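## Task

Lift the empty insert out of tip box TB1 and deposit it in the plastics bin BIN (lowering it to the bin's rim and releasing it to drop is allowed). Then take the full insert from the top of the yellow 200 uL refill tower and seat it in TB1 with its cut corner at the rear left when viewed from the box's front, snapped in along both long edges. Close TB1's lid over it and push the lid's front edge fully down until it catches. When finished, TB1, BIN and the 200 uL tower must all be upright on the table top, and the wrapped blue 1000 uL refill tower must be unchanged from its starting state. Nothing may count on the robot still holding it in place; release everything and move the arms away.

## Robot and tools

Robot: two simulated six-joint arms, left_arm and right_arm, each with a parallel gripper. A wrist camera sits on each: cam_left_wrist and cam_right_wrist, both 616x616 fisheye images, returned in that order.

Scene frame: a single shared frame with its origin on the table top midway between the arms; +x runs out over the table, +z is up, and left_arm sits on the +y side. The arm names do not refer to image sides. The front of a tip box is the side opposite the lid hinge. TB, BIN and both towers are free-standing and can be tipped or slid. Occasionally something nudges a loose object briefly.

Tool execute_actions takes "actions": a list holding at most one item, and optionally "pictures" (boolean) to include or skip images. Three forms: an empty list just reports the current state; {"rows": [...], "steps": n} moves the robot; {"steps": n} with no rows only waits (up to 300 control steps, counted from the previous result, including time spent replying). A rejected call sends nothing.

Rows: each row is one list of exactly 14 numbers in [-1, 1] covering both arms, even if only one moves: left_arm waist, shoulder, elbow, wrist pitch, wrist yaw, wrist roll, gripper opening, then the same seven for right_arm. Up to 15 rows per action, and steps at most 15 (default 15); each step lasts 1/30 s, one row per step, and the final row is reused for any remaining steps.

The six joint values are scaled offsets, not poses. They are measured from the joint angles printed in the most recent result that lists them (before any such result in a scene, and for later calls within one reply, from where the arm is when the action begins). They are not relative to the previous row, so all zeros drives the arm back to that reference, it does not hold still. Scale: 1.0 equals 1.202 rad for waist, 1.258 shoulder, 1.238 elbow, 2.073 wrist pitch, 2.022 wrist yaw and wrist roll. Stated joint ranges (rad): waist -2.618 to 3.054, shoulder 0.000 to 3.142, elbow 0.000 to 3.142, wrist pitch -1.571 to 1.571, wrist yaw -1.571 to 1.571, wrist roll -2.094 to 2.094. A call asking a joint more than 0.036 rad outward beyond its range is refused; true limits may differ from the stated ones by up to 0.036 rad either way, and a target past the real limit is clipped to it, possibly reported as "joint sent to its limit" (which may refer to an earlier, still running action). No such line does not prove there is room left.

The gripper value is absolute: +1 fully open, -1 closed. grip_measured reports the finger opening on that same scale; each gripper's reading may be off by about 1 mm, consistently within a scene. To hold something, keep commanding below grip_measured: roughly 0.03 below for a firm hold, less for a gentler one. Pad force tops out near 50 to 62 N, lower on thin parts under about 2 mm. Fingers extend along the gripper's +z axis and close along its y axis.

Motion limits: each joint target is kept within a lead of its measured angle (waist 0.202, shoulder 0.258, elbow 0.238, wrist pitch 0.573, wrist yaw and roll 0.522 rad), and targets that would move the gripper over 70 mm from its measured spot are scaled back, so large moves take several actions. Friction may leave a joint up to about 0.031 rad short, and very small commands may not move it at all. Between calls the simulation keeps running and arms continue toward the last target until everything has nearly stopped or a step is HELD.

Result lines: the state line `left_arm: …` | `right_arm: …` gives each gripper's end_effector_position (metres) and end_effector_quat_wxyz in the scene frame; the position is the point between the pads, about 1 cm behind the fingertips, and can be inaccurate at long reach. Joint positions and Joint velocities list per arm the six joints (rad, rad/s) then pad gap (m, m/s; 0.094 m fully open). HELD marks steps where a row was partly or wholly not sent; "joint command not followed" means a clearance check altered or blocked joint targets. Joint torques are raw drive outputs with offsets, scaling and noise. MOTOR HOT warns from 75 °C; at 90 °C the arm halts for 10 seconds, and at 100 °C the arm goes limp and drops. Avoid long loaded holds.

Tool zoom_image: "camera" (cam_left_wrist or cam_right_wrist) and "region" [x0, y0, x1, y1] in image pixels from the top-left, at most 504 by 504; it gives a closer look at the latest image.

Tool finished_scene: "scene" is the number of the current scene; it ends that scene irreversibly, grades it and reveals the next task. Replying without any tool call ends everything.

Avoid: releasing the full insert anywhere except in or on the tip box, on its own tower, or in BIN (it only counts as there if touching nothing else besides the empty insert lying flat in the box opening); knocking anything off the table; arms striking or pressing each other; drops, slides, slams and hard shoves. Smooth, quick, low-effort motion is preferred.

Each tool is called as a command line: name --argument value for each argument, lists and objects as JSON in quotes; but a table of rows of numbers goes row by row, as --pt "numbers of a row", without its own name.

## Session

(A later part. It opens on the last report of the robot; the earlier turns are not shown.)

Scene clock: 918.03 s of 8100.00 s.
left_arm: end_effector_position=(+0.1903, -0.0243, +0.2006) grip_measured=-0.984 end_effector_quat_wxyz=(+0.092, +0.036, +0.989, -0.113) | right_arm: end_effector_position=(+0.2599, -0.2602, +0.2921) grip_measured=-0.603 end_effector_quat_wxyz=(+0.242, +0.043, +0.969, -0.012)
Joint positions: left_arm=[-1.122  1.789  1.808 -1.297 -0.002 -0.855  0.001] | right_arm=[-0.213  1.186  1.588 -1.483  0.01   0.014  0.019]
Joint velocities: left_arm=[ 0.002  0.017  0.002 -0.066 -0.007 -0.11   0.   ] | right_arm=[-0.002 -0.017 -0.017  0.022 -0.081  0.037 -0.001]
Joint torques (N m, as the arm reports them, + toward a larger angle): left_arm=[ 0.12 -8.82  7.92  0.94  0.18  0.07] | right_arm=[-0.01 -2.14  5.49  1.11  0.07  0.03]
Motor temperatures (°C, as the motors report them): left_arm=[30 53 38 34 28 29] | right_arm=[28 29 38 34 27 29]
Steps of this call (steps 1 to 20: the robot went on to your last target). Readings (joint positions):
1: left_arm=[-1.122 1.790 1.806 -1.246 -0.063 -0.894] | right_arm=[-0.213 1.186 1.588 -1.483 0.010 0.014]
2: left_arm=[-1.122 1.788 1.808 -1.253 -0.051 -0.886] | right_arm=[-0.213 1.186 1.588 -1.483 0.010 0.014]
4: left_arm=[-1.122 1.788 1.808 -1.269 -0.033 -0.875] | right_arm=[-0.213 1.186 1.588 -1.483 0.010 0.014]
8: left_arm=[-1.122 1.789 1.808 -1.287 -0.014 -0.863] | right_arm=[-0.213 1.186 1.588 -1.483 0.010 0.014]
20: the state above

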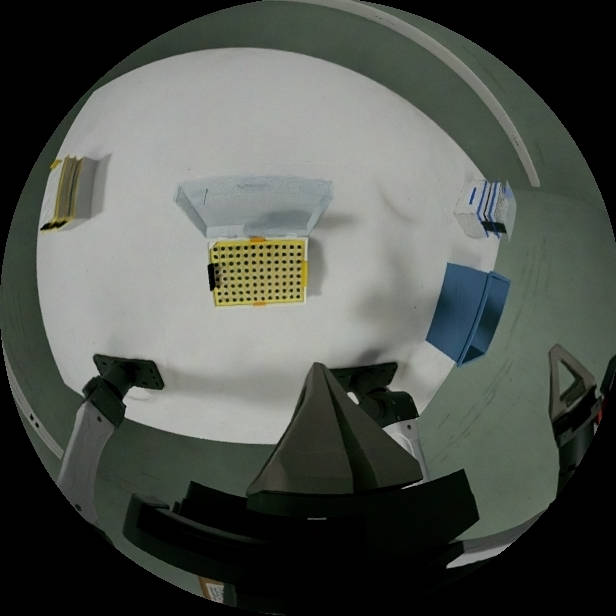

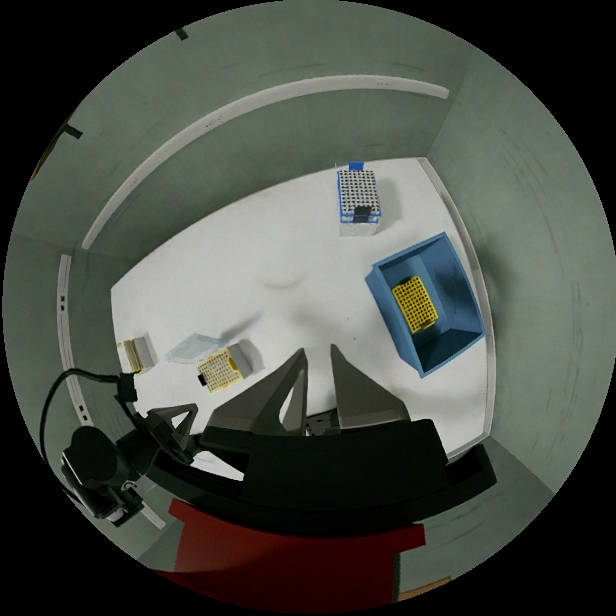

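execute_actions --actions '[{"rows":[[0.02,0.01,0.012,0,0,0,-1,0,0,0,0,0,0,-0.6],[0.045,0.025,0.025,0,0,0,-1,0,0,0,0,0,0,-0.6],[0.07,0.04,0.04,0,0,0,-1,0,0,0,0,0,0,-0.6],[0.095,0.055,0.055,0,0,0,-1,0,0,0,0,0,0,-0.6],[0.12,0.07,0.07,0,0,0,-1,0,0,0,0,0,0,-0.6],[0.145,0.085,0.085,0,0,0,-1,0,0,0,0,0,0,-0.6],[0.17,0.1,0.1,0,0,0,-1,0,0,0,0,0,0,-0.6],[0.195,0.115,0.115,0,0,0,-1,0,0,0,0,0,0,-0.6],[0.22,0.13,0.13,0,0,0,-1,0,0,0,0,0,0,-0.6],[0.245,0.145,0.145,0,0,0,-1,0,0,0,0,0,0,-0.6],[0.27,0.16,0.155,0,0,0,-1,0,0,0,0,0,0,-0.6],[0.29,0.16,0.155,0,0,0,-1,0,0,0,0,0,0,-0.6]],"steps":15}]' --pictures false

execute_actions --actions '[{"steps":15}]'

zoom_image --camera "cam_right_wrist" --region '[80, 270, 280, 420]'

Scene clock: 928.50 s of 8100.00 s.
left_arm: end_effector_position=(+0.3233, +0.0509, +0.1794) grip_measured=-0.984 end_effector_quat_wxyz=(+0.107, -0.138, +0.980, -0.092) | right_arm: end_effector_position=(+0.2599, -0.2602, +0.2921) grip_measured=-0.603 end_effector_quat_wxyz=(+0.242, +0.043, +0.969, -0.012)
Joint positions: left_arm=[-0.769  1.981  1.98  -1.289 -0.002 -0.854  0.001] | right_arm=[-0.213  1.186  1.588 -1.483  0.01   0.014  0.019]
Joint velocities: left_arm=[ 0.281  0.1   -0.012  0.007 -0.022  0.007 -0.001] | right_arm=[-0.007  0.012  0.012 -0.051  0.007  0.037 -0.001]
Joint torques (N m, as the arm reports them, + toward a larger angle): left_arm=[ -1.83 -11.72   9.66   0.98   0.16  -0.06] | right_arm=[ 0.02 -2.14  5.5   1.11  0.07  0.03]
Motor temperatures (°C, as the motors report them): left_arm=[30 53 39 34 28 29] | right_arm=[28 28 38 34 27 29]
Steps of this call (steps 1 to 15: the robot went on to your last target; steps 16 to 90: nothing new was sent; then 6.97 s passed at rest; steps 91 to 105: all 15 steps of this action). Readings (joint positions):
91: left_arm=[-1.121 1.789 1.808 -1.297 -0.001 -0.854] | right_arm=[-0.213 1.186 1.588 -1.483 0.010 0.014]
92: left_arm=[-1.116 1.790 1.811 -1.298 -0.000 -0.854] | right_arm=[-0.213 1.186 1.588 -1.483 0.010 0.014]
94: left_arm=[-1.085 1.806 1.835 -1.300 0.003 -0.854] | right_arm=[-0.213 1.186 1.588 -1.483 0.010 0.014]
98: left_arm=[-0.960 1.875 1.911 -1.297 0.003 -0.854] | right_arm=[-0.213 1.186 1.588 -1.483 0.010 0.014]
105: the state above

Scene clock: 929.00 s of 8100.00 s.
left_arm: end_effector_position=(+0.3256, +0.0524, +0.1802) grip_measured=-0.984 end_effector_quat_wxyz=(+0.109, -0.140, +0.980, -0.092) | right_arm: end_effector_position=(+0.2599, -0.2602, +0.2921) grip_measured=-0.603 end_effector_quat_wxyz=(+0.242, +0.043, +0.969, -0.012)
Joint positions: left_arm=[-0.764  1.983  1.986 -1.289 -0.003 -0.854  0.001] | right_arm=[-0.213  1.186  1.588 -1.483  0.01   0.014  0.019]
Joint velocities: left_arm=[ 0.012  0.007 -0.017 -0.022 -0.007 -0.051 -0.001] | right_arm=[ 0.017  0.002  0.017 -0.007 -0.007 -0.022 -0.001]
Joint torques (N m, as the arm reports them, + toward a larger angle): left_arm=[ -0.69 -11.24   9.16   0.99   0.07  -0.07] | right_arm=[ 0.   -2.14  5.52  1.1   0.07  0.03]
Motor temperatures (°C, as the motors report them): left_arm=[30 53 39 34 28 29] | right_arm=[28 28 38 34 27 29]
Steps of this call (steps 1 to 15: the robot went on to your last target). Readings (joint positions):
1: left_arm=[-0.763 1.983 1.980 -1.289 -0.003 -0.854] | right_arm=[-0.213 1.186 1.588 -1.483 0.010 0.014]
2: left_arm=[-0.762 1.983 1.980 -1.289 -0.003 -0.854] | right_arm=[-0.213 1.186 1.588 -1.483 0.010 0.014]
4: left_arm=[-0.764 1.983 1.983 -1.289 -0.003 -0.854] | right_arm=[-0.213 1.186 1.588 -1.483 0.010 0.014]
8: left_arm=[-0.764 1.983 1.986 -1.289 -0.003 -0.854] | right_arm=[-0.213 1.186 1.588 -1.483 0.010 0.014]
15: the state above
All arms were judged still, so your last target was given up. Only a new action makes them travel on or press farther. Fingers that are still opening or closing keep moving.

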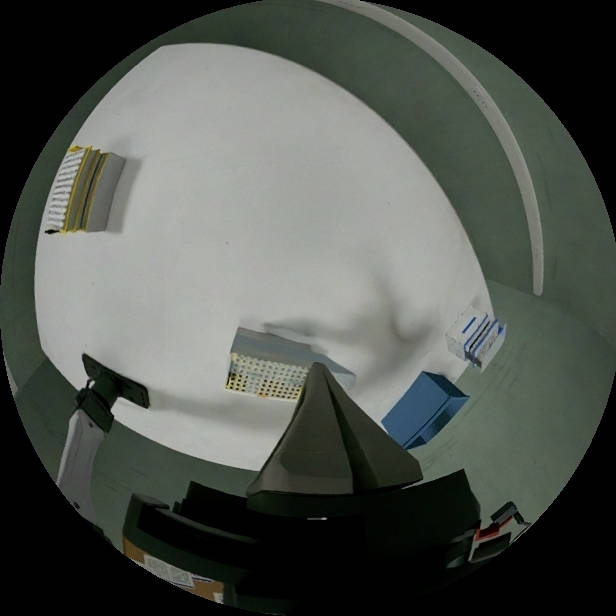

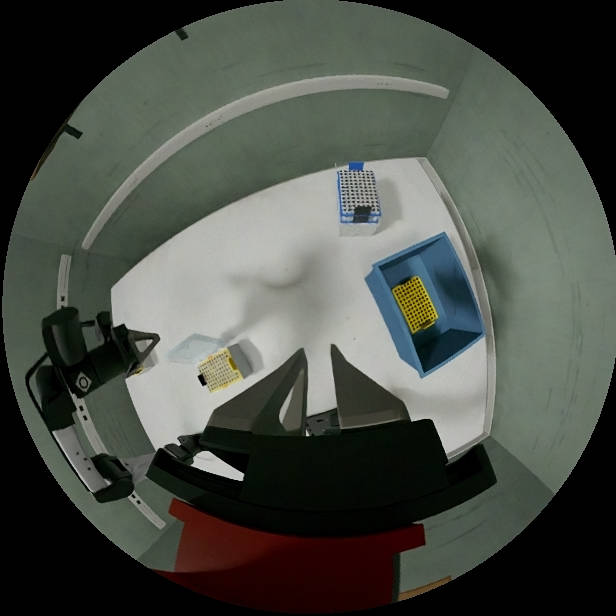

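Region (80, 270, 280, 420) of cam_right_wrist's 616x616 image, scaled by 2.520, with more detail than that image has; it fills the top 378 rows of this view, and the rest is white.

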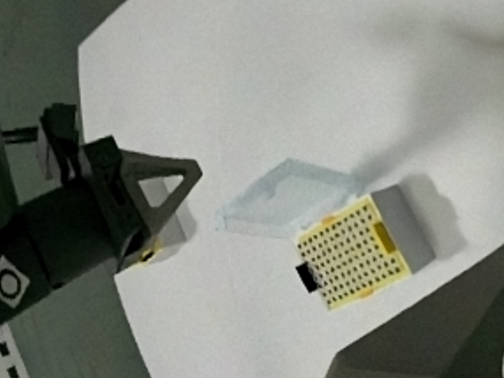

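execute_actions --actions '[{"rows":[[0,0,-0.015,0.012,0,0,-1,0,0,0,0,0,0,-0.6],[0,-0.005,-0.03,0.024,0,0,-1,0,0,0,0,0,0,-0.6],[0,-0.01,-0.045,0.036,0,0,-1,0,0,0,0,0,0,-0.6],[0,-0.015,-0.06,0.048,0,0,-1,0,0,0,0,0,0,-0.6],[0,-0.02,-0.08,0.06,0,0,-1,0,0,0,0,0,0,-0.6],[0,-0.025,-0.1,0.072,0,0,-1,0,0,0,0,0,0,-0.6],[0,-0.03,-0.12,0.084,0,0,-1,0,0,0,0,0,0,-0.6],[0,-0.03,-0.14,0.096,0,0,-1,0,0,0,0,0,0,-0.6],[0,-0.03,-0.16,0.108,0,0,-1,0,0,0,0,0,0,-0.6],[0,-0.03,-0.18,0.12,0,0,-1,0,0,0,0,0,0,-0.6],[0,-0.03,-0.2,0.12,0,0,-1,0,0,0,0,0,0,-0.6],[0,-0.03,-0.225,0.12,0,0,-1,0,0,0,0,0,0,-0.6]],"steps":15}]' --pictures false

execute_actions --actions '[{"steps":15}]'

zoom_image --camera "cam_right_wrist" --region '[80, 270, 280, 420]'

Scene clock: 938.17 s of 8100.00 s.
left_arm: end_effector_position=(+0.3211, +0.0553, +0.1251) grip_measured=-0.984 end_effector_quat_wxyz=(+0.101, -0.140, +0.981, -0.085) | right_arm: end_effector_position=(+0.2599, -0.2602, +0.2921) grip_measured=-0.603 end_effector_quat_wxyz=(+0.242, +0.043, +0.969, -0.012)
Joint positions: left_arm=[-0.764  1.951  1.726 -1.081 -0.003 -0.854  0.001] | right_arm=[-0.213  1.186  1.588 -1.483  0.01   0.014  0.019]
Joint velocities: left_arm=[-0.012  0.007 -0.256  0.125  0.037 -0.022 -0.001] | right_arm=[-0.002  0.002  0.007 -0.037 -0.022 -0.051  0.001]
Joint torques (N m, as the arm reports them, + toward a larger angle): left_arm=[  0.02 -12.34   8.01   1.32   0.07  -0.06] | right_arm=[-0.01 -2.16  5.47  1.11  0.08  0.02]
Motor temperatures (°C, as the motors report them): left_arm=[30 55 40 34 28 29] | right_arm=[28 28 38 34 27 29]
Steps of this call (steps 1 to 90: nothing new was sent; then 5.67 s passed at rest; steps 91 to 105: all 15 steps of this action). Readings (joint positions):
91: left_arm=[-0.764 1.983 1.986 -1.288 -0.003 -0.854] | right_arm=[-0.213 1.186 1.588 -1.483 0.010 0.014]
92: left_arm=[-0.764 1.983 1.983 -1.281 -0.003 -0.854] | right_arm=[-0.213 1.186 1.588 -1.483 0.010 0.014]
94: left_arm=[-0.764 1.978 1.962 -1.254 -0.003 -0.854] | right_arm=[-0.213 1.186 1.588 -1.483 0.010 0.014]
98: left_arm=[-0.764 1.958 1.877 -1.181 -0.003 -0.854] | right_arm=[-0.213 1.186 1.588 -1.483 0.010 0.014]
105: the state above

Scene clock: 938.67 s of 8100.00 s.
left_arm: end_effector_position=(+0.3265, +0.0518, +0.1256) grip_measured=-0.984 end_effector_quat_wxyz=(+0.111, -0.140, +0.979, -0.094) | right_arm: end_effector_position=(+0.2599, -0.2602, +0.2921) grip_measured=-0.603 end_effector_quat_wxyz=(+0.242, +0.043, +0.969, -0.012)
Joint positions: left_arm=[-0.764  1.951  1.721 -1.049 -0.003 -0.854  0.001] | right_arm=[-0.213  1.186  1.588 -1.483  0.01   0.014  0.019]
Joint velocities: left_arm=[ 0.017  0.002 -0.002 -0.051 -0.007  0.022  0.001] | right_arm=[-0.002 -0.027  0.017  0.022  0.066  0.022 -0.001]
Joint torques (N m, as the arm reports them, + toward a larger angle): left_arm=[  0.13 -12.38   7.15   1.15   0.06  -0.07] | right_arm=[-0.01 -2.15  5.56  1.11  0.07  0.03]
Motor temperatures (°C, as the motors report them): left_arm=[30 55 40 34 28 29] | right_arm=[28 28 38 34 27 29]
Steps of this call (steps 1 to 15: the robot went on to your last target). Readings (joint positions):
1: left_arm=[-0.764 1.951 1.721 -1.079 -0.003 -0.854] | right_arm=[-0.213 1.186 1.588 -1.483 0.010 0.014]
2: left_arm=[-0.764 1.951 1.721 -1.076 -0.003 -0.854] | right_arm=[-0.213 1.186 1.588 -1.483 0.010 0.014]
4: left_arm=[-0.764 1.951 1.721 -1.065 -0.003 -0.854] | right_arm=[-0.213 1.186 1.588 -1.483 0.010 0.014]
8: left_arm=[-0.764 1.951 1.721 -1.054 -0.003 -0.854] | right_arm=[-0.213 1.186 1.588 -1.483 0.010 0.014]
15: the state above

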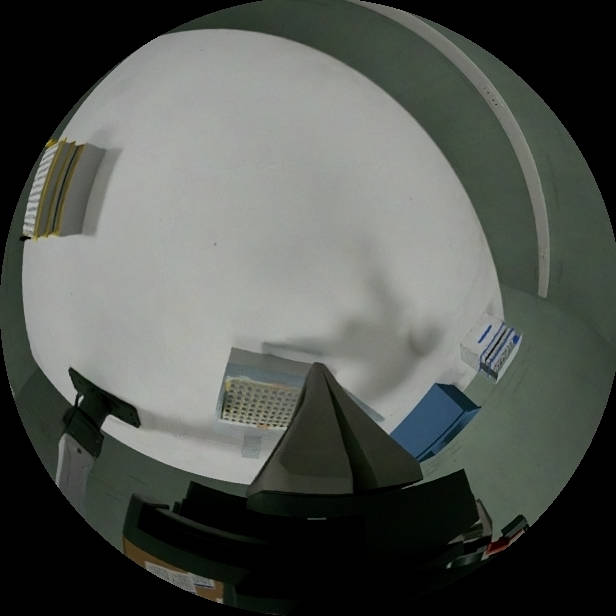

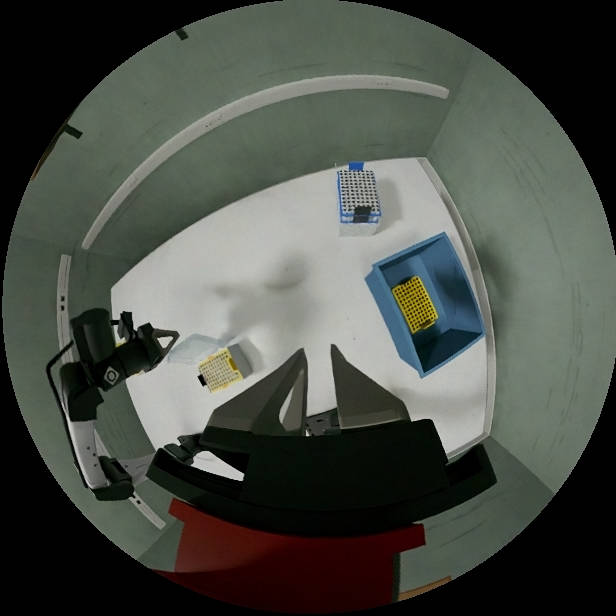

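Region (80, 270, 280, 420) of cam_right_wrist's 616x616 image, scaled by 2.520, with more detail than that image has; it fills the top 378 rows of this view, and the rest is white.

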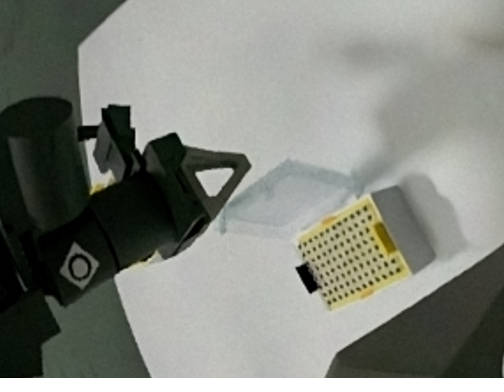

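execute_actions --actions '[{"rows":[[-0.004,-0.005,-0.007,0.001,0,0,-1,0,0,0,0,0,0,-0.6],[-0.008,-0.01,-0.014,0.002,0,0,-1,0,0,0,0,0,0,-0.6],[-0.012,-0.014,-0.02,0.003,0,0,-1,0,0,0,0,0,0,-0.6],[-0.016,-0.018,-0.026,0.004,0,0,-1,0,0,0,0,0,0,-0.6],[-0.02,-0.023,-0.033,0.005,0,0,-1,0,0,0,0,0,0,-0.6],[-0.024,-0.027,-0.04,0.006,0,0,-1,0,0,0,0,0,0,-0.6],[-0.028,-0.032,-0.046,0.007,0,0,-1,0,0,0,0,0,0,-0.6],[-0.032,-0.036,-0.053,0.008,0,0,-1,0,0,0,0,0,0,-0.6],[-0.036,-0.041,-0.06,0.009,0,0,-1,0,0,0,0,0,0,-0.6],[-0.04,-0.045,-0.066,0.01,0,0,-1,0,0,0,0,0,0,-0.6],[-0.045,-0.05,-0.073,0.011,0,0,-1,0,0,0,0,0,0,-0.6],[-0.05,-0.055,-0.08,0.012,0,0,-1,0,0,0,0,0,0,-0.6],[-0.055,-0.06,-0.087,0.013,0,0,-1,0,0,0,0,0,0,-0.6],[-0.06,-0.065,-0.094,0.014,0,0,-1,0,0,0,0,0,0,-0.6],[-0.065,-0.07,-0.1,0.015,0,0,-1,0,0,0,0,0,0,-0.6]],"steps":15}]' --pictures false

execute_actions --actions '[{"steps":12}]'

zoom_image --camera "cam_right_wrist" --region '[80, 270, 280, 420]'

Scene clock: 951.93 s of 8100.00 s.
left_arm: end_effector_position=(+0.2988, +0.0419, +0.1262) grip_measured=-0.984 end_effector_quat_wxyz=(+0.107, -0.113, +0.983, -0.096) | right_arm: end_effector_position=(+0.2599, -0.2602, +0.2921) grip_measured=-0.603 end_effector_quat_wxyz=(+0.242, +0.043, +0.969, -0.012)
Joint positions: left_arm=[-0.819  1.884  1.633 -1.031 -0.003 -0.854  0.001] | right_arm=[-0.213  1.186  1.588 -1.483  0.01   0.014  0.019]
Joint velocities: left_arm=[-0.183 -0.183 -0.242  0.007  0.037  0.037 -0.   ] | right_arm=[-0.007  0.002 -0.012  0.007 -0.037  0.051 -0.001]
Joint torques (N m, as the arm reports them, + toward a larger angle): left_arm=[ -1.01 -12.22   6.66   1.13   0.04  -0.07] | right_arm=[ 0.02 -2.17  5.54  1.1   0.07  0.03]
Motor temperatures (°C, as the motors report them): left_arm=[30 59 41 34 28 29] | right_arm=[28 28 38 34 27 29]
Steps of this call (steps 1 to 15: the robot went on to your last target; steps 16 to 90: nothing new was sent; then 9.77 s passed at rest; steps 91 to 105: all 15 steps of this action). Readings (joint positions):
91: left_arm=[-0.764 1.951 1.721 -1.048 -0.003 -0.854] | right_arm=[-0.213 1.186 1.588 -1.483 0.010 0.014]
92: left_arm=[-0.764 1.951 1.721 -1.048 -0.003 -0.854] | right_arm=[-0.213 1.186 1.588 -1.483 0.010 0.014]
94: left_arm=[-0.764 1.949 1.718 -1.047 -0.003 -0.854] | right_arm=[-0.213 1.186 1.588 -1.483 0.010 0.014]
98: left_arm=[-0.777 1.928 1.690 -1.042 -0.003 -0.854] | right_arm=[-0.213 1.186 1.588 -1.483 0.010 0.014]
105: the state above

Scene clock: 952.33 s of 8100.00 s.
left_arm: end_effector_position=(+0.2929, +0.0384, +0.1258) grip_measured=-0.984 end_effector_quat_wxyz=(+0.106, -0.106, +0.984, -0.096) | right_arm: end_effector_position=(+0.2599, -0.2602, +0.2921) grip_measured=-0.603 end_effector_quat_wxyz=(+0.242, +0.043, +0.969, -0.012)
Joint positions: left_arm=[-0.834  1.874  1.618 -1.027 -0.003 -0.854  0.001] | right_arm=[-0.213  1.186  1.588 -1.483  0.01   0.014  0.019]
Joint velocities: left_arm=[-0.002 -0.012  0.012  0.007 -0.037 -0.007  0.001] | right_arm=[-0.012 -0.022  0.007  0.037  0.022 -0.037  0.   ]
Joint torques (N m, as the arm reports them, + toward a larger angle): left_arm=[ -0.67 -12.02   6.48   1.16   0.06  -0.05] | right_arm=[ 0.   -2.18  5.48  1.11  0.08  0.02]
Motor temperatures (°C, as the motors report them): left_arm=[30 59 41 34 28 29] | right_arm=[28 28 38 34 27 29]
Steps of this call (steps 1 to 12: the robot went on to your last target). Readings (joint positions):
1: left_arm=[-0.825 1.879 1.625 -1.031 -0.003 -0.854] | right_arm=[-0.213 1.186 1.588 -1.483 0.010 0.014]
2: left_arm=[-0.829 1.876 1.621 -1.031 -0.003 -0.854] | right_arm=[-0.213 1.186 1.588 -1.483 0.010 0.014]
4: left_arm=[-0.834 1.874 1.618 -1.031 -0.003 -0.854] | right_arm=[-0.213 1.186 1.588 -1.483 0.010 0.014]
8: left_arm=[-0.834 1.874 1.618 -1.028 -0.003 -0.854] | right_arm=[-0.213 1.186 1.588 -1.483 0.010 0.014]
12: the state above

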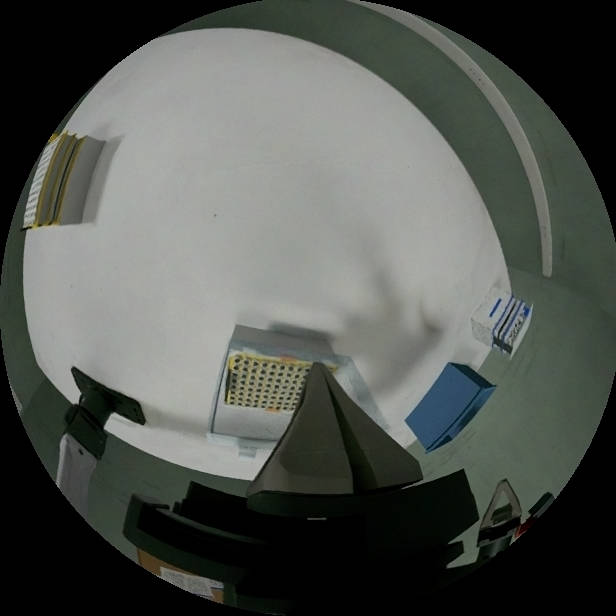

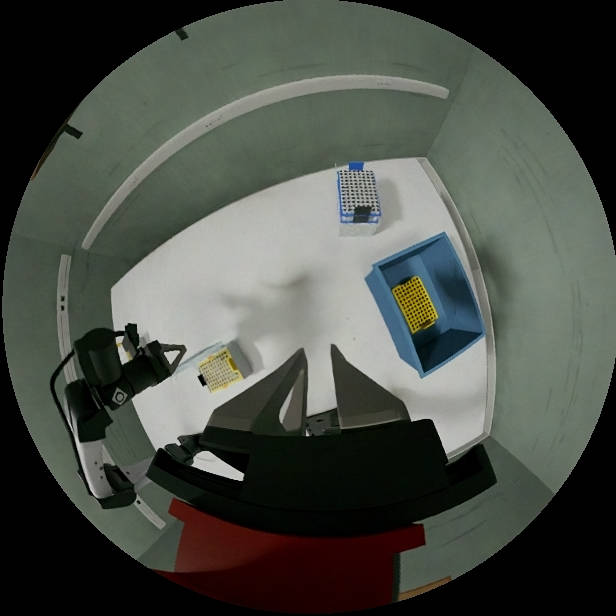

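Region (80, 270, 280, 420) of cam_right_wrist's 616x616 image, scaled by 2.520, with more detail than that image has; it fills the top 378 rows of this view, and the rest is white.

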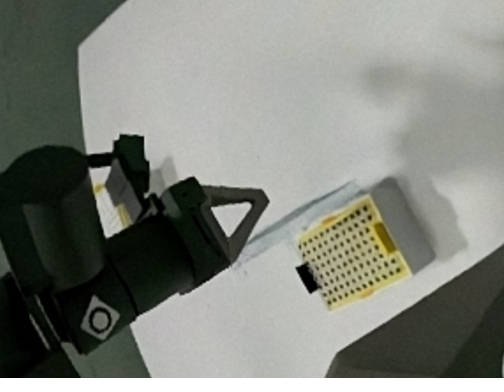

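Lid is moving, box stays. Continue.

execute_actions --actions '[{"rows":[[-0.004,-0.005,-0.007,0.001,0,0,-1,0,0,0,0,0,0,-0.6],[-0.008,-0.01,-0.014,0.002,0,0,-1,0,0,0,0,0,0,-0.6],[-0.012,-0.015,-0.021,0.003,0,0,-1,0,0,0,0,0,0,-0.6],[-0.016,-0.02,-0.028,0.004,0,0,-1,0,0,0,0,0,0,-0.6],[-0.02,-0.026,-0.035,0.005,0,0,-1,0,0,0,0,0,0,-0.6],[-0.024,-0.031,-0.043,0.006,0,0,-1,0,0,0,0,0,0,-0.6],[-0.028,-0.037,-0.05,0.007,0,0,-1,0,0,0,0,0,0,-0.6],[-0.032,-0.042,-0.057,0.008,0,0,-1,0,0,0,0,0,0,-0.6],[-0.036,-0.048,-0.065,0.01,0,0,-1,0,0,0,0,0,0,-0.6],[-0.04,-0.053,-0.072,0.011,0,0,-1,0,0,0,0,0,0,-0.6],[-0.045,-0.059,-0.08,0.012,0,0,-1,0,0,0,0,0,0,-0.6],[-0.05,-0.064,-0.087,0.014,0,0,-1,0,0,0,0,0,0,-0.6],[-0.055,-0.07,-0.095,0.015,0,0,-1,0,0,0,0,0,0,-0.6],[-0.06,-0.076,-0.103,0.017,0,0,-1,0,0,0,0,0,0,-0.6],[-0.065,-0.082,-0.11,0.018,0,0,-1,0,0,0,0,0,0,-0.6]],"steps":15}]' --pictures false

execute_actions --actions '[{"steps":20}]'

zoom_image --camera "cam_right_wrist" --region '[80, 270, 280, 420]'

Scene clock: 963.17 s of 8100.00 s.
left_arm: end_effector_position=(+0.2629, +0.0332, +0.1262) grip_measured=-0.984 end_effector_quat_wxyz=(+0.104, -0.079, +0.987, -0.099) | right_arm: end_effector_position=(+0.2599, -0.2602, +0.2921) grip_measured=-0.603 end_effector_quat_wxyz=(+0.242, +0.043, +0.969, -0.012)
Joint positions: left_arm=[-0.889  1.794  1.519 -1.007 -0.003 -0.854  0.001] | right_arm=[-0.213  1.186  1.588 -1.483  0.01   0.014  0.019]
Joint velocities: left_arm=[-0.168 -0.198 -0.291  0.066  0.11  -0.081 -0.001] | right_arm=[-0.002  0.002  0.002  0.022 -0.007  0.007 -0.   ]
Joint torques (N m, as the arm reports them, + toward a larger angle): left_arm=[ -1.05 -11.16   6.56   1.13   0.06  -0.06] | right_arm=[ 0.02 -2.12  5.53  1.11  0.07  0.02]
Motor temperatures (°C, as the motors report them): left_arm=[30 61 41 35 28 29] | right_arm=[28 28 38 34 27 29]
Steps of this call (steps 1 to 30: the robot went on to your last target; steps 31 to 100: nothing new was sent; then 7.00 s passed at rest; steps 101 to 115: all 15 steps of this action). Readings (joint positions):
101: left_arm=[-0.834 1.874 1.618 -1.026 -0.003 -0.854] | right_arm=[-0.213 1.186 1.588 -1.483 0.010 0.014]
102: left_arm=[-0.834 1.874 1.618 -1.026 -0.003 -0.854] | right_arm=[-0.213 1.186 1.588 -1.483 0.010 0.014]
104: left_arm=[-0.834 1.872 1.615 -1.025 -0.003 -0.854] | right_arm=[-0.213 1.186 1.588 -1.483 0.010 0.014]
108: left_arm=[-0.848 1.846 1.583 -1.020 -0.003 -0.854] | right_arm=[-0.213 1.186 1.588 -1.483 0.010 0.014]
115: the state above

Scene clock: 963.83 s of 8100.00 s.
left_arm: end_effector_position=(+0.2580, +0.0302, +0.1267) grip_measured=-0.984 end_effector_quat_wxyz=(+0.105, -0.072, +0.987, -0.102) | right_arm: end_effector_position=(+0.2599, -0.2602, +0.2921) grip_measured=-0.603 end_effector_quat_wxyz=(+0.242, +0.043, +0.969, -0.012)
Joint positions: left_arm=[-0.903  1.781  1.503 -0.998 -0.003 -0.854  0.001] | right_arm=[-0.213  1.186  1.588 -1.483  0.01   0.014  0.019]
Joint velocities: left_arm=[ 0.012 -0.002  0.002 -0.007 -0.022 -0.037  0.   ] | right_arm=[ 0.012 -0.017 -0.037 -0.066 -0.051 -0.007 -0.001]
Joint torques (N m, as the arm reports them, + toward a larger angle): left_arm=[ -0.64 -11.06   6.46   1.18   0.05  -0.06] | right_arm=[ 0.01 -2.15  5.52  1.11  0.07  0.03]
Motor temperatures (°C, as the motors report them): left_arm=[30 61 41 35 28 29] | right_arm=[28 28 38 34 27 29]
Steps of this call (steps 1 to 20: the robot went on to your last target). Readings (joint positions):
1: left_arm=[-0.895 1.788 1.511 -1.007 -0.003 -0.854] | right_arm=[-0.213 1.186 1.588 -1.483 0.010 0.014]
2: left_arm=[-0.899 1.785 1.506 -1.007 -0.003 -0.854] | right_arm=[-0.213 1.186 1.588 -1.483 0.010 0.014]
4: left_arm=[-0.903 1.781 1.503 -1.006 -0.003 -0.854] | right_arm=[-0.213 1.186 1.588 -1.483 0.010 0.014]
8: left_arm=[-0.903 1.781 1.503 -1.001 -0.003 -0.854] | right_arm=[-0.213 1.186 1.588 -1.483 0.010 0.014]
20: the state above

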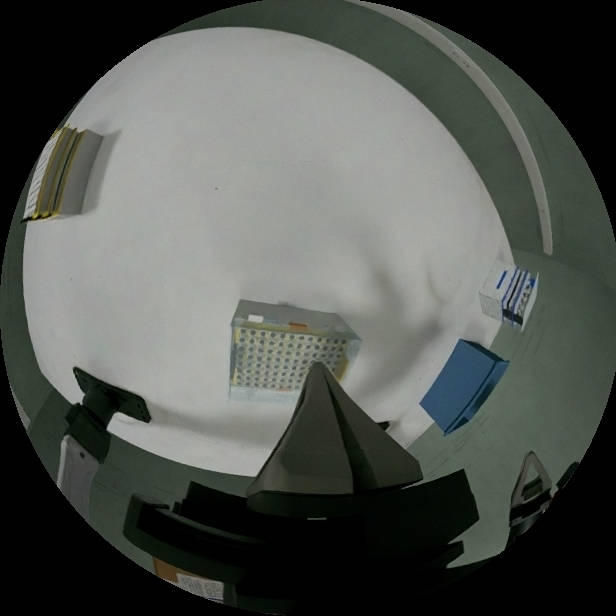

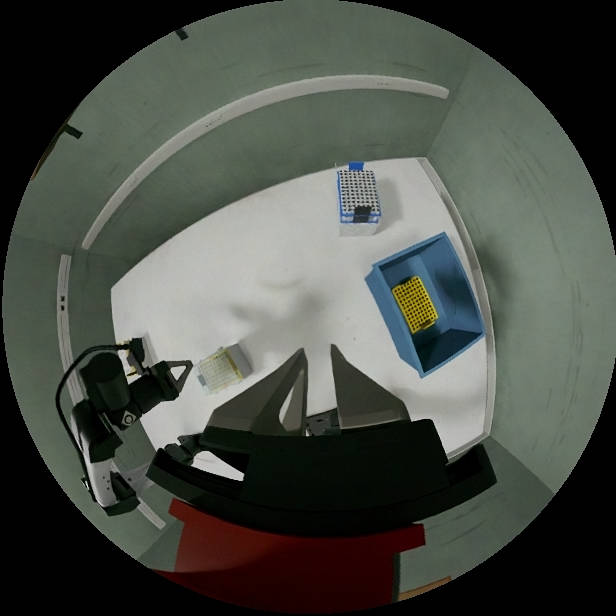

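Region (80, 270, 280, 420) of cam_right_wrist's 616x616 image, scaled by 2.520, with more detail than that image has; it fills the top 378 rows of this view, and the rest is white.

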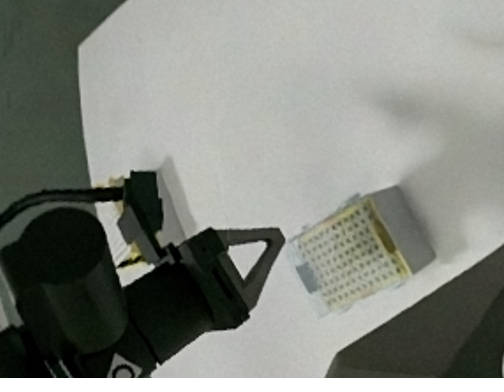

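execute_actions --actions '[{"rows":[[-0.012,0.005,0.012,-0.015,0,-0.012,-1,0,0,0,0,0,0,-0.6],[-0.024,0.012,0.024,-0.03,0,-0.025,-1,0,0,0,0,0,0,-0.6],[-0.036,0.02,0.036,-0.045,0,-0.04,-1,0,0,0,0,0,0,-0.6],[-0.05,0.03,0.048,-0.06,0,-0.055,-1,0,0,0,0,0,0,-0.6],[-0.063,0.04,0.06,-0.075,0,-0.07,-1,0,0,0,0,0,0,-0.6],[-0.076,0.05,0.072,-0.09,0,-0.085,-1,0,0,0,0,0,0,-0.6],[-0.09,0.06,0.084,-0.105,0,-0.1,-1,0,0,0,0,0,0,-0.6],[-0.103,0.07,0.096,-0.12,0,-0.115,-1,0,0,0,0,0,0,-0.6],[-0.116,0.08,0.108,-0.135,0,-0.13,-1,0,0,0,0,0,0,-0.6],[-0.13,0.09,0.12,-0.15,0,-0.14,-1,0,0,0,0,0,0,-0.6],[-0.143,0.1,0.13,-0.163,0,-0.15,-1,0,0,0,0,0,0,-0.6],[-0.155,0.113,0.14,-0.163,0,-0.15,-1,0,0,0,0,0,0,-0.6]],"steps":15}]' --pictures false

execute_actions --actions '[{"steps":20}]'

zoom_image --camera "cam_left_wrist" --region '[180, 180, 460, 420]'

Scene clock: 977.83 s of 8100.00 s.
left_arm: end_effector_position=(+0.1896, +0.0002, +0.1162) grip_measured=-0.984 end_effector_quat_wxyz=(+0.017, -0.107, +0.994, -0.023) | right_arm: end_effector_position=(+0.2599, -0.2602, +0.2921) grip_measured=-0.603 end_effector_quat_wxyz=(+0.242, +0.043, +0.969, -0.012)
Joint positions: left_arm=[-1.085  1.904  1.659 -1.27  -0.004 -1.107  0.001] | right_arm=[-0.213  1.186  1.588 -1.483  0.01   0.014  0.019]
Joint velocities: left_arm=[-0.154  0.129 -0.022 -0.344 -0.007 -0.271  0.002] | right_arm=[-0.017  0.002  0.002 -0.051  0.007 -0.066  0.   ]
Joint torques (N m, as the arm reports them, + toward a larger angle): left_arm=[ 0.57 -9.79  9.31  0.35  0.06 -0.19] | right_arm=[ 0.01 -2.12  5.51  1.1   0.07  0.04]
Motor temperatures (°C, as the motors report them): left_arm=[30 62 41 35 28 29] | right_arm=[28 28 38 34 27 29]
Steps of this call (steps 1 to 15: the robot went on to your last target; steps 16 to 90: nothing new was sent; then 10.50 s passed at rest; steps 91 to 105: all 15 steps of this action). Readings (joint positions):
91: left_arm=[-0.903 1.781 1.503 -0.999 -0.003 -0.857] | right_arm=[-0.213 1.186 1.588 -1.483 0.010 0.014]
92: left_arm=[-0.904 1.781 1.506 -1.006 -0.003 -0.863] | right_arm=[-0.213 1.186 1.588 -1.483 0.010 0.014]
94: left_arm=[-0.917 1.787 1.524 -1.038 -0.004 -0.889] | right_arm=[-0.213 1.186 1.588 -1.483 0.010 0.014]
98: left_arm=[-0.982 1.822 1.588 -1.123 -0.004 -0.973] | right_arm=[-0.213 1.186 1.588 -1.483 0.010 0.014]
105: the state above

Scene clock: 978.50 s of 8100.00 s.
left_arm: end_effector_position=(+0.1805, +0.0097, +0.1140) grip_measured=-0.984 end_effector_quat_wxyz=(+0.001, -0.126, +0.992, +0.002) | right_arm: end_effector_position=(+0.2599, -0.2602, +0.2921) grip_measured=-0.603 end_effector_quat_wxyz=(+0.242, +0.043, +0.969, -0.012)
Joint positions: left_arm=[-1.088  1.909  1.659 -1.323 -0.004 -1.148  0.001] | right_arm=[-0.213  1.186  1.588 -1.483  0.01   0.014  0.019]
Joint velocities: left_arm=[-0.002  0.002  0.012 -0.037 -0.022 -0.051  0.001] | right_arm=[-0.007 -0.007  0.017  0.007 -0.037  0.022 -0.   ]
Joint torques (N m, as the arm reports them, + toward a larger angle): left_arm=[ 0.   -9.49  9.13  0.27  0.06 -0.19] | right_arm=[ 0.03 -2.15  5.5   1.1   0.07  0.02]
Motor temperatures (°C, as the motors report them): left_arm=[30 62 41 35 28 29] | right_arm=[28 28 38 34 27 29]
Steps of this call (steps 1 to 20: the robot went on to your last target). Readings (joint positions):
1: left_arm=[-1.088 1.907 1.659 -1.281 -0.004 -1.115] | right_arm=[-0.213 1.186 1.588 -1.483 0.010 0.014]
2: left_arm=[-1.088 1.909 1.659 -1.290 -0.004 -1.121] | right_arm=[-0.213 1.186 1.588 -1.483 0.010 0.014]
4: left_arm=[-1.088 1.909 1.659 -1.303 -0.004 -1.131] | right_arm=[-0.213 1.186 1.588 -1.483 0.010 0.014]
8: left_arm=[-1.088 1.909 1.659 -1.316 -0.004 -1.141] | right_arm=[-0.213 1.186 1.588 -1.483 0.010 0.014]
20: the state above

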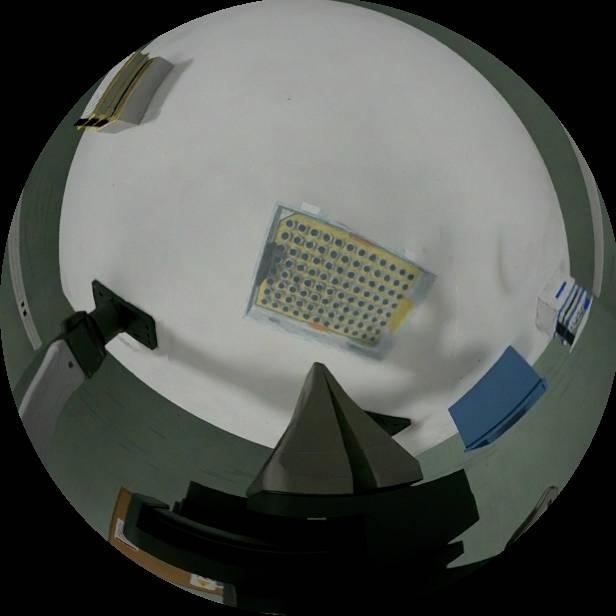

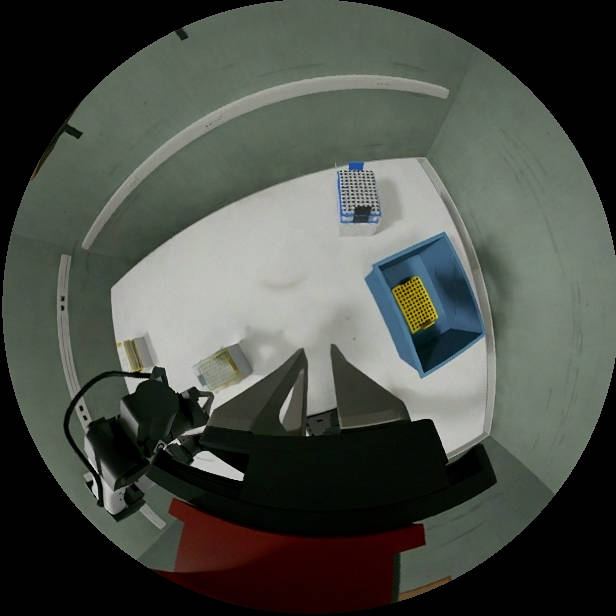

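Region (180, 180, 460, 420) of cam_left_wrist's 616x616 image, scaled by 1.800, with more detail than that image has; it fills the top 432 rows of this view, and the rest is white.

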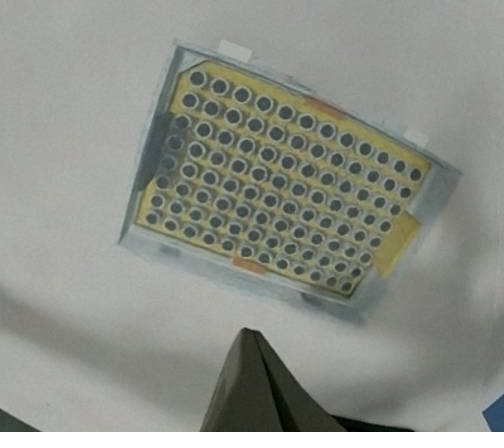

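execute_actions --actions '[{"rows":[[0.01,0,-0.01,0.006,0,0,-1,0,0,0,0,0,0,-0.6],[0.02,0,-0.02,0.012,0,0,-1,0,0,0,0,0,0,-0.6],[0.026,0,-0.03,0.018,0,0,-1,0,0,0,0,0,0,-0.6],[0.026,0,-0.04,0.024,0,0,-1,0,0,0,0,0,0,-0.6],[0.026,0,-0.05,0.03,0,0,-1,0,0,0,0,0,0,-0.6],[0.026,0,-0.06,0.036,0,0,-1,0,0,0,0,0,0,-0.6],[0.026,0,-0.07,0.042,0,0,-1,0,0,0,0,0,0,-0.6],[0.026,0,-0.075,0.045,0,0,-1,0,0,0,0,0,0,-0.6]],"steps":15}]' --pictures false

execute_actions --actions '[{"steps":12}]'

zoom_image --camera "cam_left_wrist" --region '[180, 180, 460, 420]'

Scene clock: 987.67 s of 8100.00 s.
left_arm: end_effector_position=(+0.1858, +0.0156, +0.0950) grip_measured=-0.984 end_effector_quat_wxyz=(+0.000, -0.137, +0.991, +0.003) | right_arm: end_effector_position=(+0.2599, -0.2602, +0.2921) grip_measured=-0.603 end_effector_quat_wxyz=(+0.242, +0.043, +0.969, -0.012)
Joint positions: left_arm=[-1.066  1.909  1.583 -1.249 -0.004 -1.148  0.001] | right_arm=[-0.213  1.186  1.588 -1.483  0.01   0.014  0.019]
Joint velocities: left_arm=[-0.002  0.007 -0.017  0.066  0.022 -0.066 -0.   ] | right_arm=[-0.007 -0.007  0.012 -0.022  0.022  0.007  0.   ]
Joint torques (N m, as the arm reports them, + toward a larger angle): left_arm=[  0.95 -10.73   6.09   0.48   0.06  -0.07] | right_arm=[-0.01 -2.12  5.55  1.1   0.07  0.03]
Motor temperatures (°C, as the motors report them): left_arm=[30 61 42 34 28 29] | right_arm=[28 28 38 34 27 29]
Steps of this call (steps 1 to 15: the robot went on to your last target; steps 16 to 90: nothing new was sent; then 5.67 s passed at rest; steps 91 to 105: all 15 steps of this action). Readings (joint positions):
91: left_arm=[-1.088 1.909 1.659 -1.323 -0.004 -1.148] | right_arm=[-0.213 1.186 1.588 -1.483 0.010 0.014]
92: left_arm=[-1.087 1.909 1.659 -1.322 -0.004 -1.148] | right_arm=[-0.213 1.186 1.588 -1.483 0.010 0.014]
94: left_arm=[-1.080 1.909 1.651 -1.310 -0.004 -1.148] | right_arm=[-0.213 1.186 1.588 -1.483 0.010 0.014]
98: left_arm=[-1.067 1.909 1.604 -1.274 -0.004 -1.148] | right_arm=[-0.213 1.186 1.588 -1.483 0.010 0.014]
105: the state above

Scene clock: 988.07 s of 8100.00 s.
left_arm: end_effector_position=(+0.1871, +0.0140, +0.0950) grip_measured=-0.984 end_effector_quat_wxyz=(+0.003, -0.137, +0.991, -0.001) | right_arm: end_effector_position=(+0.2599, -0.2602, +0.2921) grip_measured=-0.603 end_effector_quat_wxyz=(+0.242, +0.043, +0.969, -0.012)
Joint positions: left_arm=[-1.066  1.909  1.583 -1.24  -0.004 -1.148  0.001] | right_arm=[-0.213  1.186  1.588 -1.483  0.01   0.014  0.019]
Joint velocities: left_arm=[-0.007  0.012  0.002  0.051  0.066 -0.037 -0.   ] | right_arm=[ 0.002 -0.012  0.012 -0.037 -0.051  0.022  0.   ]
Joint torques (N m, as the arm reports them, + toward a larger angle): left_arm=[  0.95 -10.85   6.15   0.5    0.05  -0.07] | right_arm=[ 0.01 -2.13  5.52  1.1   0.08  0.02]
Motor temperatures (°C, as the motors report them): left_arm=[30 61 42 34 28 29] | right_arm=[28 28 38 34 27 29]
Steps of this call (steps 1 to 12: the robot went on to your last target). Readings (joint positions):
1: left_arm=[-1.066 1.909 1.583 -1.247 -0.004 -1.148] | right_arm=[-0.213 1.186 1.588 -1.483 0.010 0.014]
2: left_arm=[-1.066 1.909 1.583 -1.245 -0.004 -1.148] | right_arm=[-0.213 1.186 1.588 -1.483 0.010 0.014]
4: left_arm=[-1.066 1.909 1.583 -1.243 -0.004 -1.148] | right_arm=[-0.213 1.186 1.588 -1.483 0.010 0.014]
8: left_arm=[-1.066 1.909 1.583 -1.241 -0.004 -1.148] | right_arm=[-0.213 1.186 1.588 -1.483 0.010 0.014]
12: the state above

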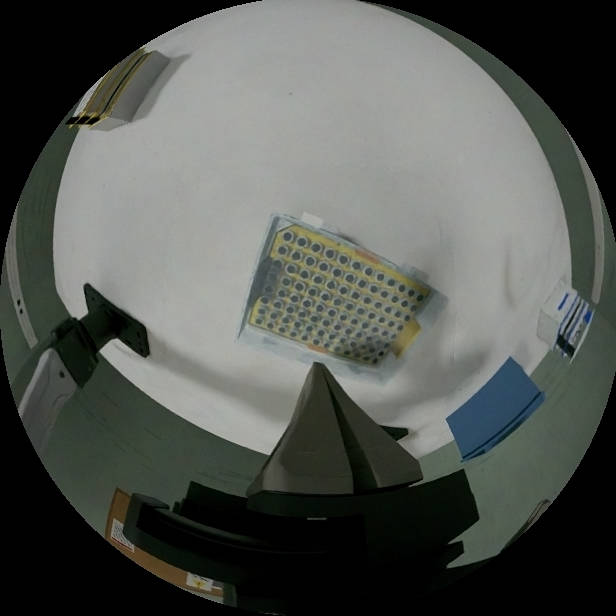

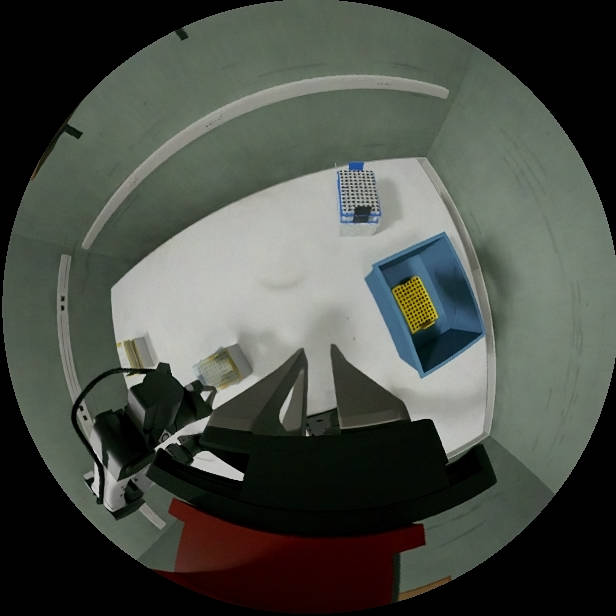

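Region (180, 180, 460, 420) of cam_left_wrist's 616x616 image, scaled by 1.800, with more detail than that image has; it fills the top 432 rows of this view, and the rest is white.

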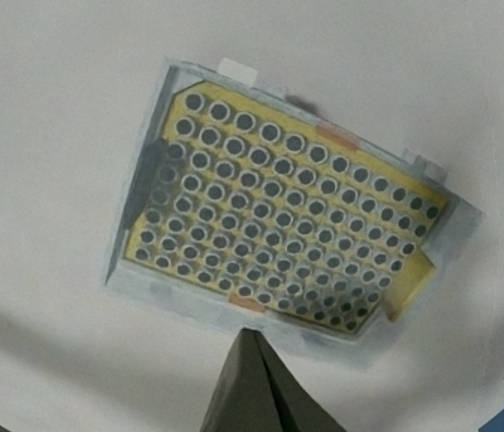

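execute_actions --actions '[{"rows":[[0.01,0,-0.01,0.005,0,0,-1,0,0,0,0,0,0,-0.6],[0.02,0,-0.02,0.01,0,0,-1,0,0,0,0,0,0,-0.6],[0.02,0.01,-0.03,0.015,0,0,-1,0,0,0,0,0,0,-0.6],[0.02,0.02,-0.04,0.02,0,0,-1,0,0,0,0,0,0,-0.6],[0.02,0.02,-0.05,0.025,0,0,-1,0,0,0,0,0,0,-0.6],[0.02,0.02,-0.06,0.03,0,0,-1,0,0,0,0,0,0,-0.6],[0.02,0.02,-0.07,0.034,0,0,-1,0,0,0,0,0,0,-0.6]],"steps":15}]'

zoom_image --camera "cam_left_wrist" --region '[180, 180, 460, 420]'

Scene clock: 995.87 s of 8100.00 s.
left_arm: end_effector_position=(+0.1877, +0.0207, +0.0805) grip_measured=-0.984 end_effector_quat_wxyz=(-0.001, -0.144, +0.990, +0.005) | right_arm: end_effector_position=(+0.2599, -0.2602, +0.2921) grip_measured=-0.603 end_effector_quat_wxyz=(+0.242, +0.043, +0.969, -0.012)
Joint positions: left_arm=[-1.053  1.91   1.526 -1.196 -0.004 -1.148  0.001] | right_arm=[-0.213  1.186  1.588 -1.483  0.01   0.014  0.019]
Joint velocities: left_arm=[ 0.002  0.002 -0.002  0.007 -0.007  0.007  0.   ] | right_arm=[-0.012 -0.022 -0.002 -0.037 -0.007 -0.066  0.   ]
Joint torques (N m, as the arm reports them, + toward a larger angle): left_arm=[ 1.11 -8.51  4.95  0.66  0.06 -0.09] | right_arm=[ 0.   -2.13  5.51  1.11  0.07  0.03]
Motor temperatures (°C, as the motors report them): left_arm=[30 61 41 34 28 29] | right_arm=[28 28 38 34 27 29]
Steps of this call (steps 1 to 15: the robot went on to your last target; steps 16 to 90: nothing new was sent; then 4.30 s passed at rest; steps 91 to 105: all 15 steps of this action). Readings (joint positions):
91: left_arm=[-1.066 1.909 1.583 -1.240 -0.004 -1.148] | right_arm=[-0.213 1.186 1.588 -1.483 0.010 0.014]
92: left_arm=[-1.065 1.909 1.583 -1.239 -0.004 -1.148] | right_arm=[-0.213 1.186 1.588 -1.483 0.010 0.014]
94: left_arm=[-1.060 1.909 1.576 -1.229 -0.004 -1.148] | right_arm=[-0.213 1.186 1.588 -1.483 0.010 0.014]
98: left_arm=[-1.053 1.910 1.530 -1.200 -0.004 -1.148] | right_arm=[-0.213 1.186 1.588 -1.483 0.010 0.014]
105: the state above

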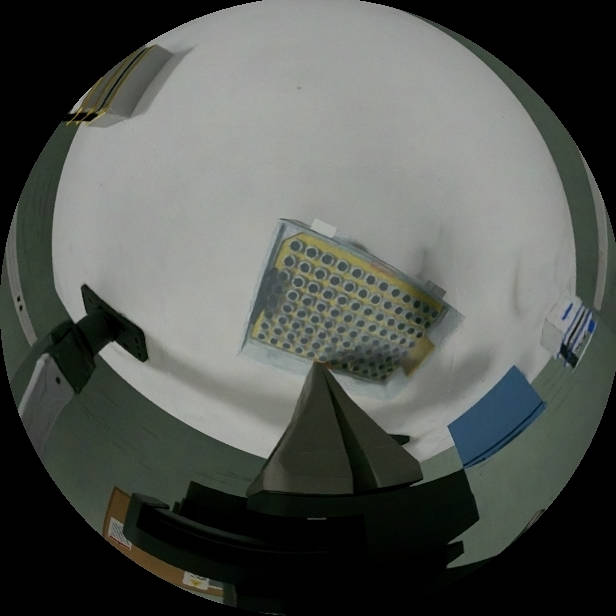

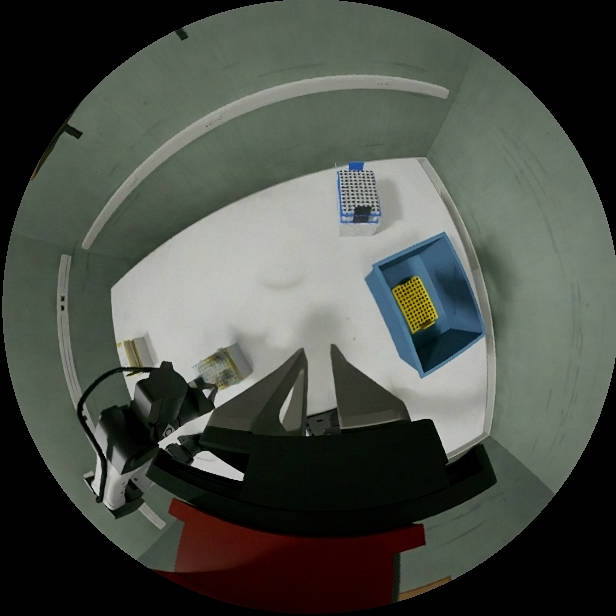

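Region (180, 180, 460, 420) of cam_left_wrist's 616x616 image, scaled by 1.800, with more detail than that image has; it fills the top 432 rows of this view, and the rest is white.

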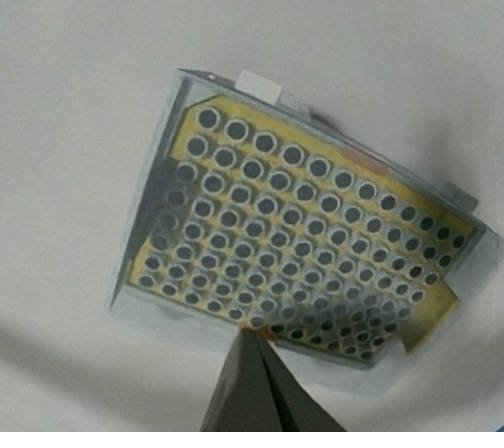

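Contact at z 0.0805. Press harder.

execute_actions --actions '[{"rows":[[0,0.01,-0.015,0.003,0,0,-1,0,0,0,0,0,0,-0.6],[0,0.015,-0.025,0.004,0,0,-1,0,0,0,0,0,0,-0.6],[0,0.02,-0.03,0.005,0,0,-1,0,0,0,0,0,0,-0.6],[0,0.025,-0.035,0.005,0,0,-1,0,0,0,0,0,0,-0.6],[0,0.03,-0.04,0.005,0,0,-1,0,0,0,0,0,0,-0.6],[0,0.03,-0.045,0.005,0,0,-1,0,0,0,0,0,0,-0.6],[0,0.03,-0.05,0.005,0,0,-1,0,0,0,0,0,0,-0.6]],"steps":15}]' --pictures false

Scene clock: 1001.77 s of 8100.00 s.
left_arm: end_effector_position=(+0.1873, +0.0211, +0.0796) grip_measured=-0.984 end_effector_quat_wxyz=(-0.001, -0.144, +0.990, +0.005) | right_arm: end_effector_position=(+0.2599, -0.2602, +0.2921) grip_measured=-0.603 end_effector_quat_wxyz=(+0.242, +0.043, +0.969, -0.012)
Joint positions: left_arm=[-1.053  1.91   1.523 -1.194 -0.004 -1.148  0.001] | right_arm=[-0.213  1.186  1.588 -1.483  0.01   0.014  0.019]
Joint velocities: left_arm=[ 0.007 -0.017  0.002  0.022 -0.022 -0.037  0.001] | right_arm=[-0.002 -0.007 -0.002  0.007 -0.007  0.051  0.   ]
Joint torques (N m, as the arm reports them, + toward a larger angle): left_arm=[ 0.15 -7.29  2.55  0.48  0.05 -0.08] | right_arm=[ 0.05 -2.16  5.52  1.11  0.06  0.03]
Motor temperatures (°C, as the motors report them): left_arm=[30 61 41 34 28 29] | right_arm=[28 28 38 34 27 29]
Steps of this call (steps 1 to 15: the robot went on to your last target; steps 16 to 90: nothing new was sent; then 2.40 s passed at rest; steps 91 to 105: all 15 steps of this action). Readings (joint positions):
91: left_arm=[-1.053 1.910 1.526 -1.196 -0.004 -1.148] | right_arm=[-0.213 1.186 1.588 -1.483 0.010 0.014]
92: left_arm=[-1.053 1.910 1.526 -1.196 -0.004 -1.148] | right_arm=[-0.213 1.186 1.588 -1.483 0.010 0.014]
94: left_arm=[-1.053 1.910 1.526 -1.196 -0.004 -1.148] | right_arm=[-0.213 1.186 1.588 -1.483 0.010 0.014]
98: left_arm=[-1.053 1.910 1.523 -1.194 -0.004 -1.148] | right_arm=[-0.213 1.186 1.588 -1.483 0.010 0.014]
105: the state above


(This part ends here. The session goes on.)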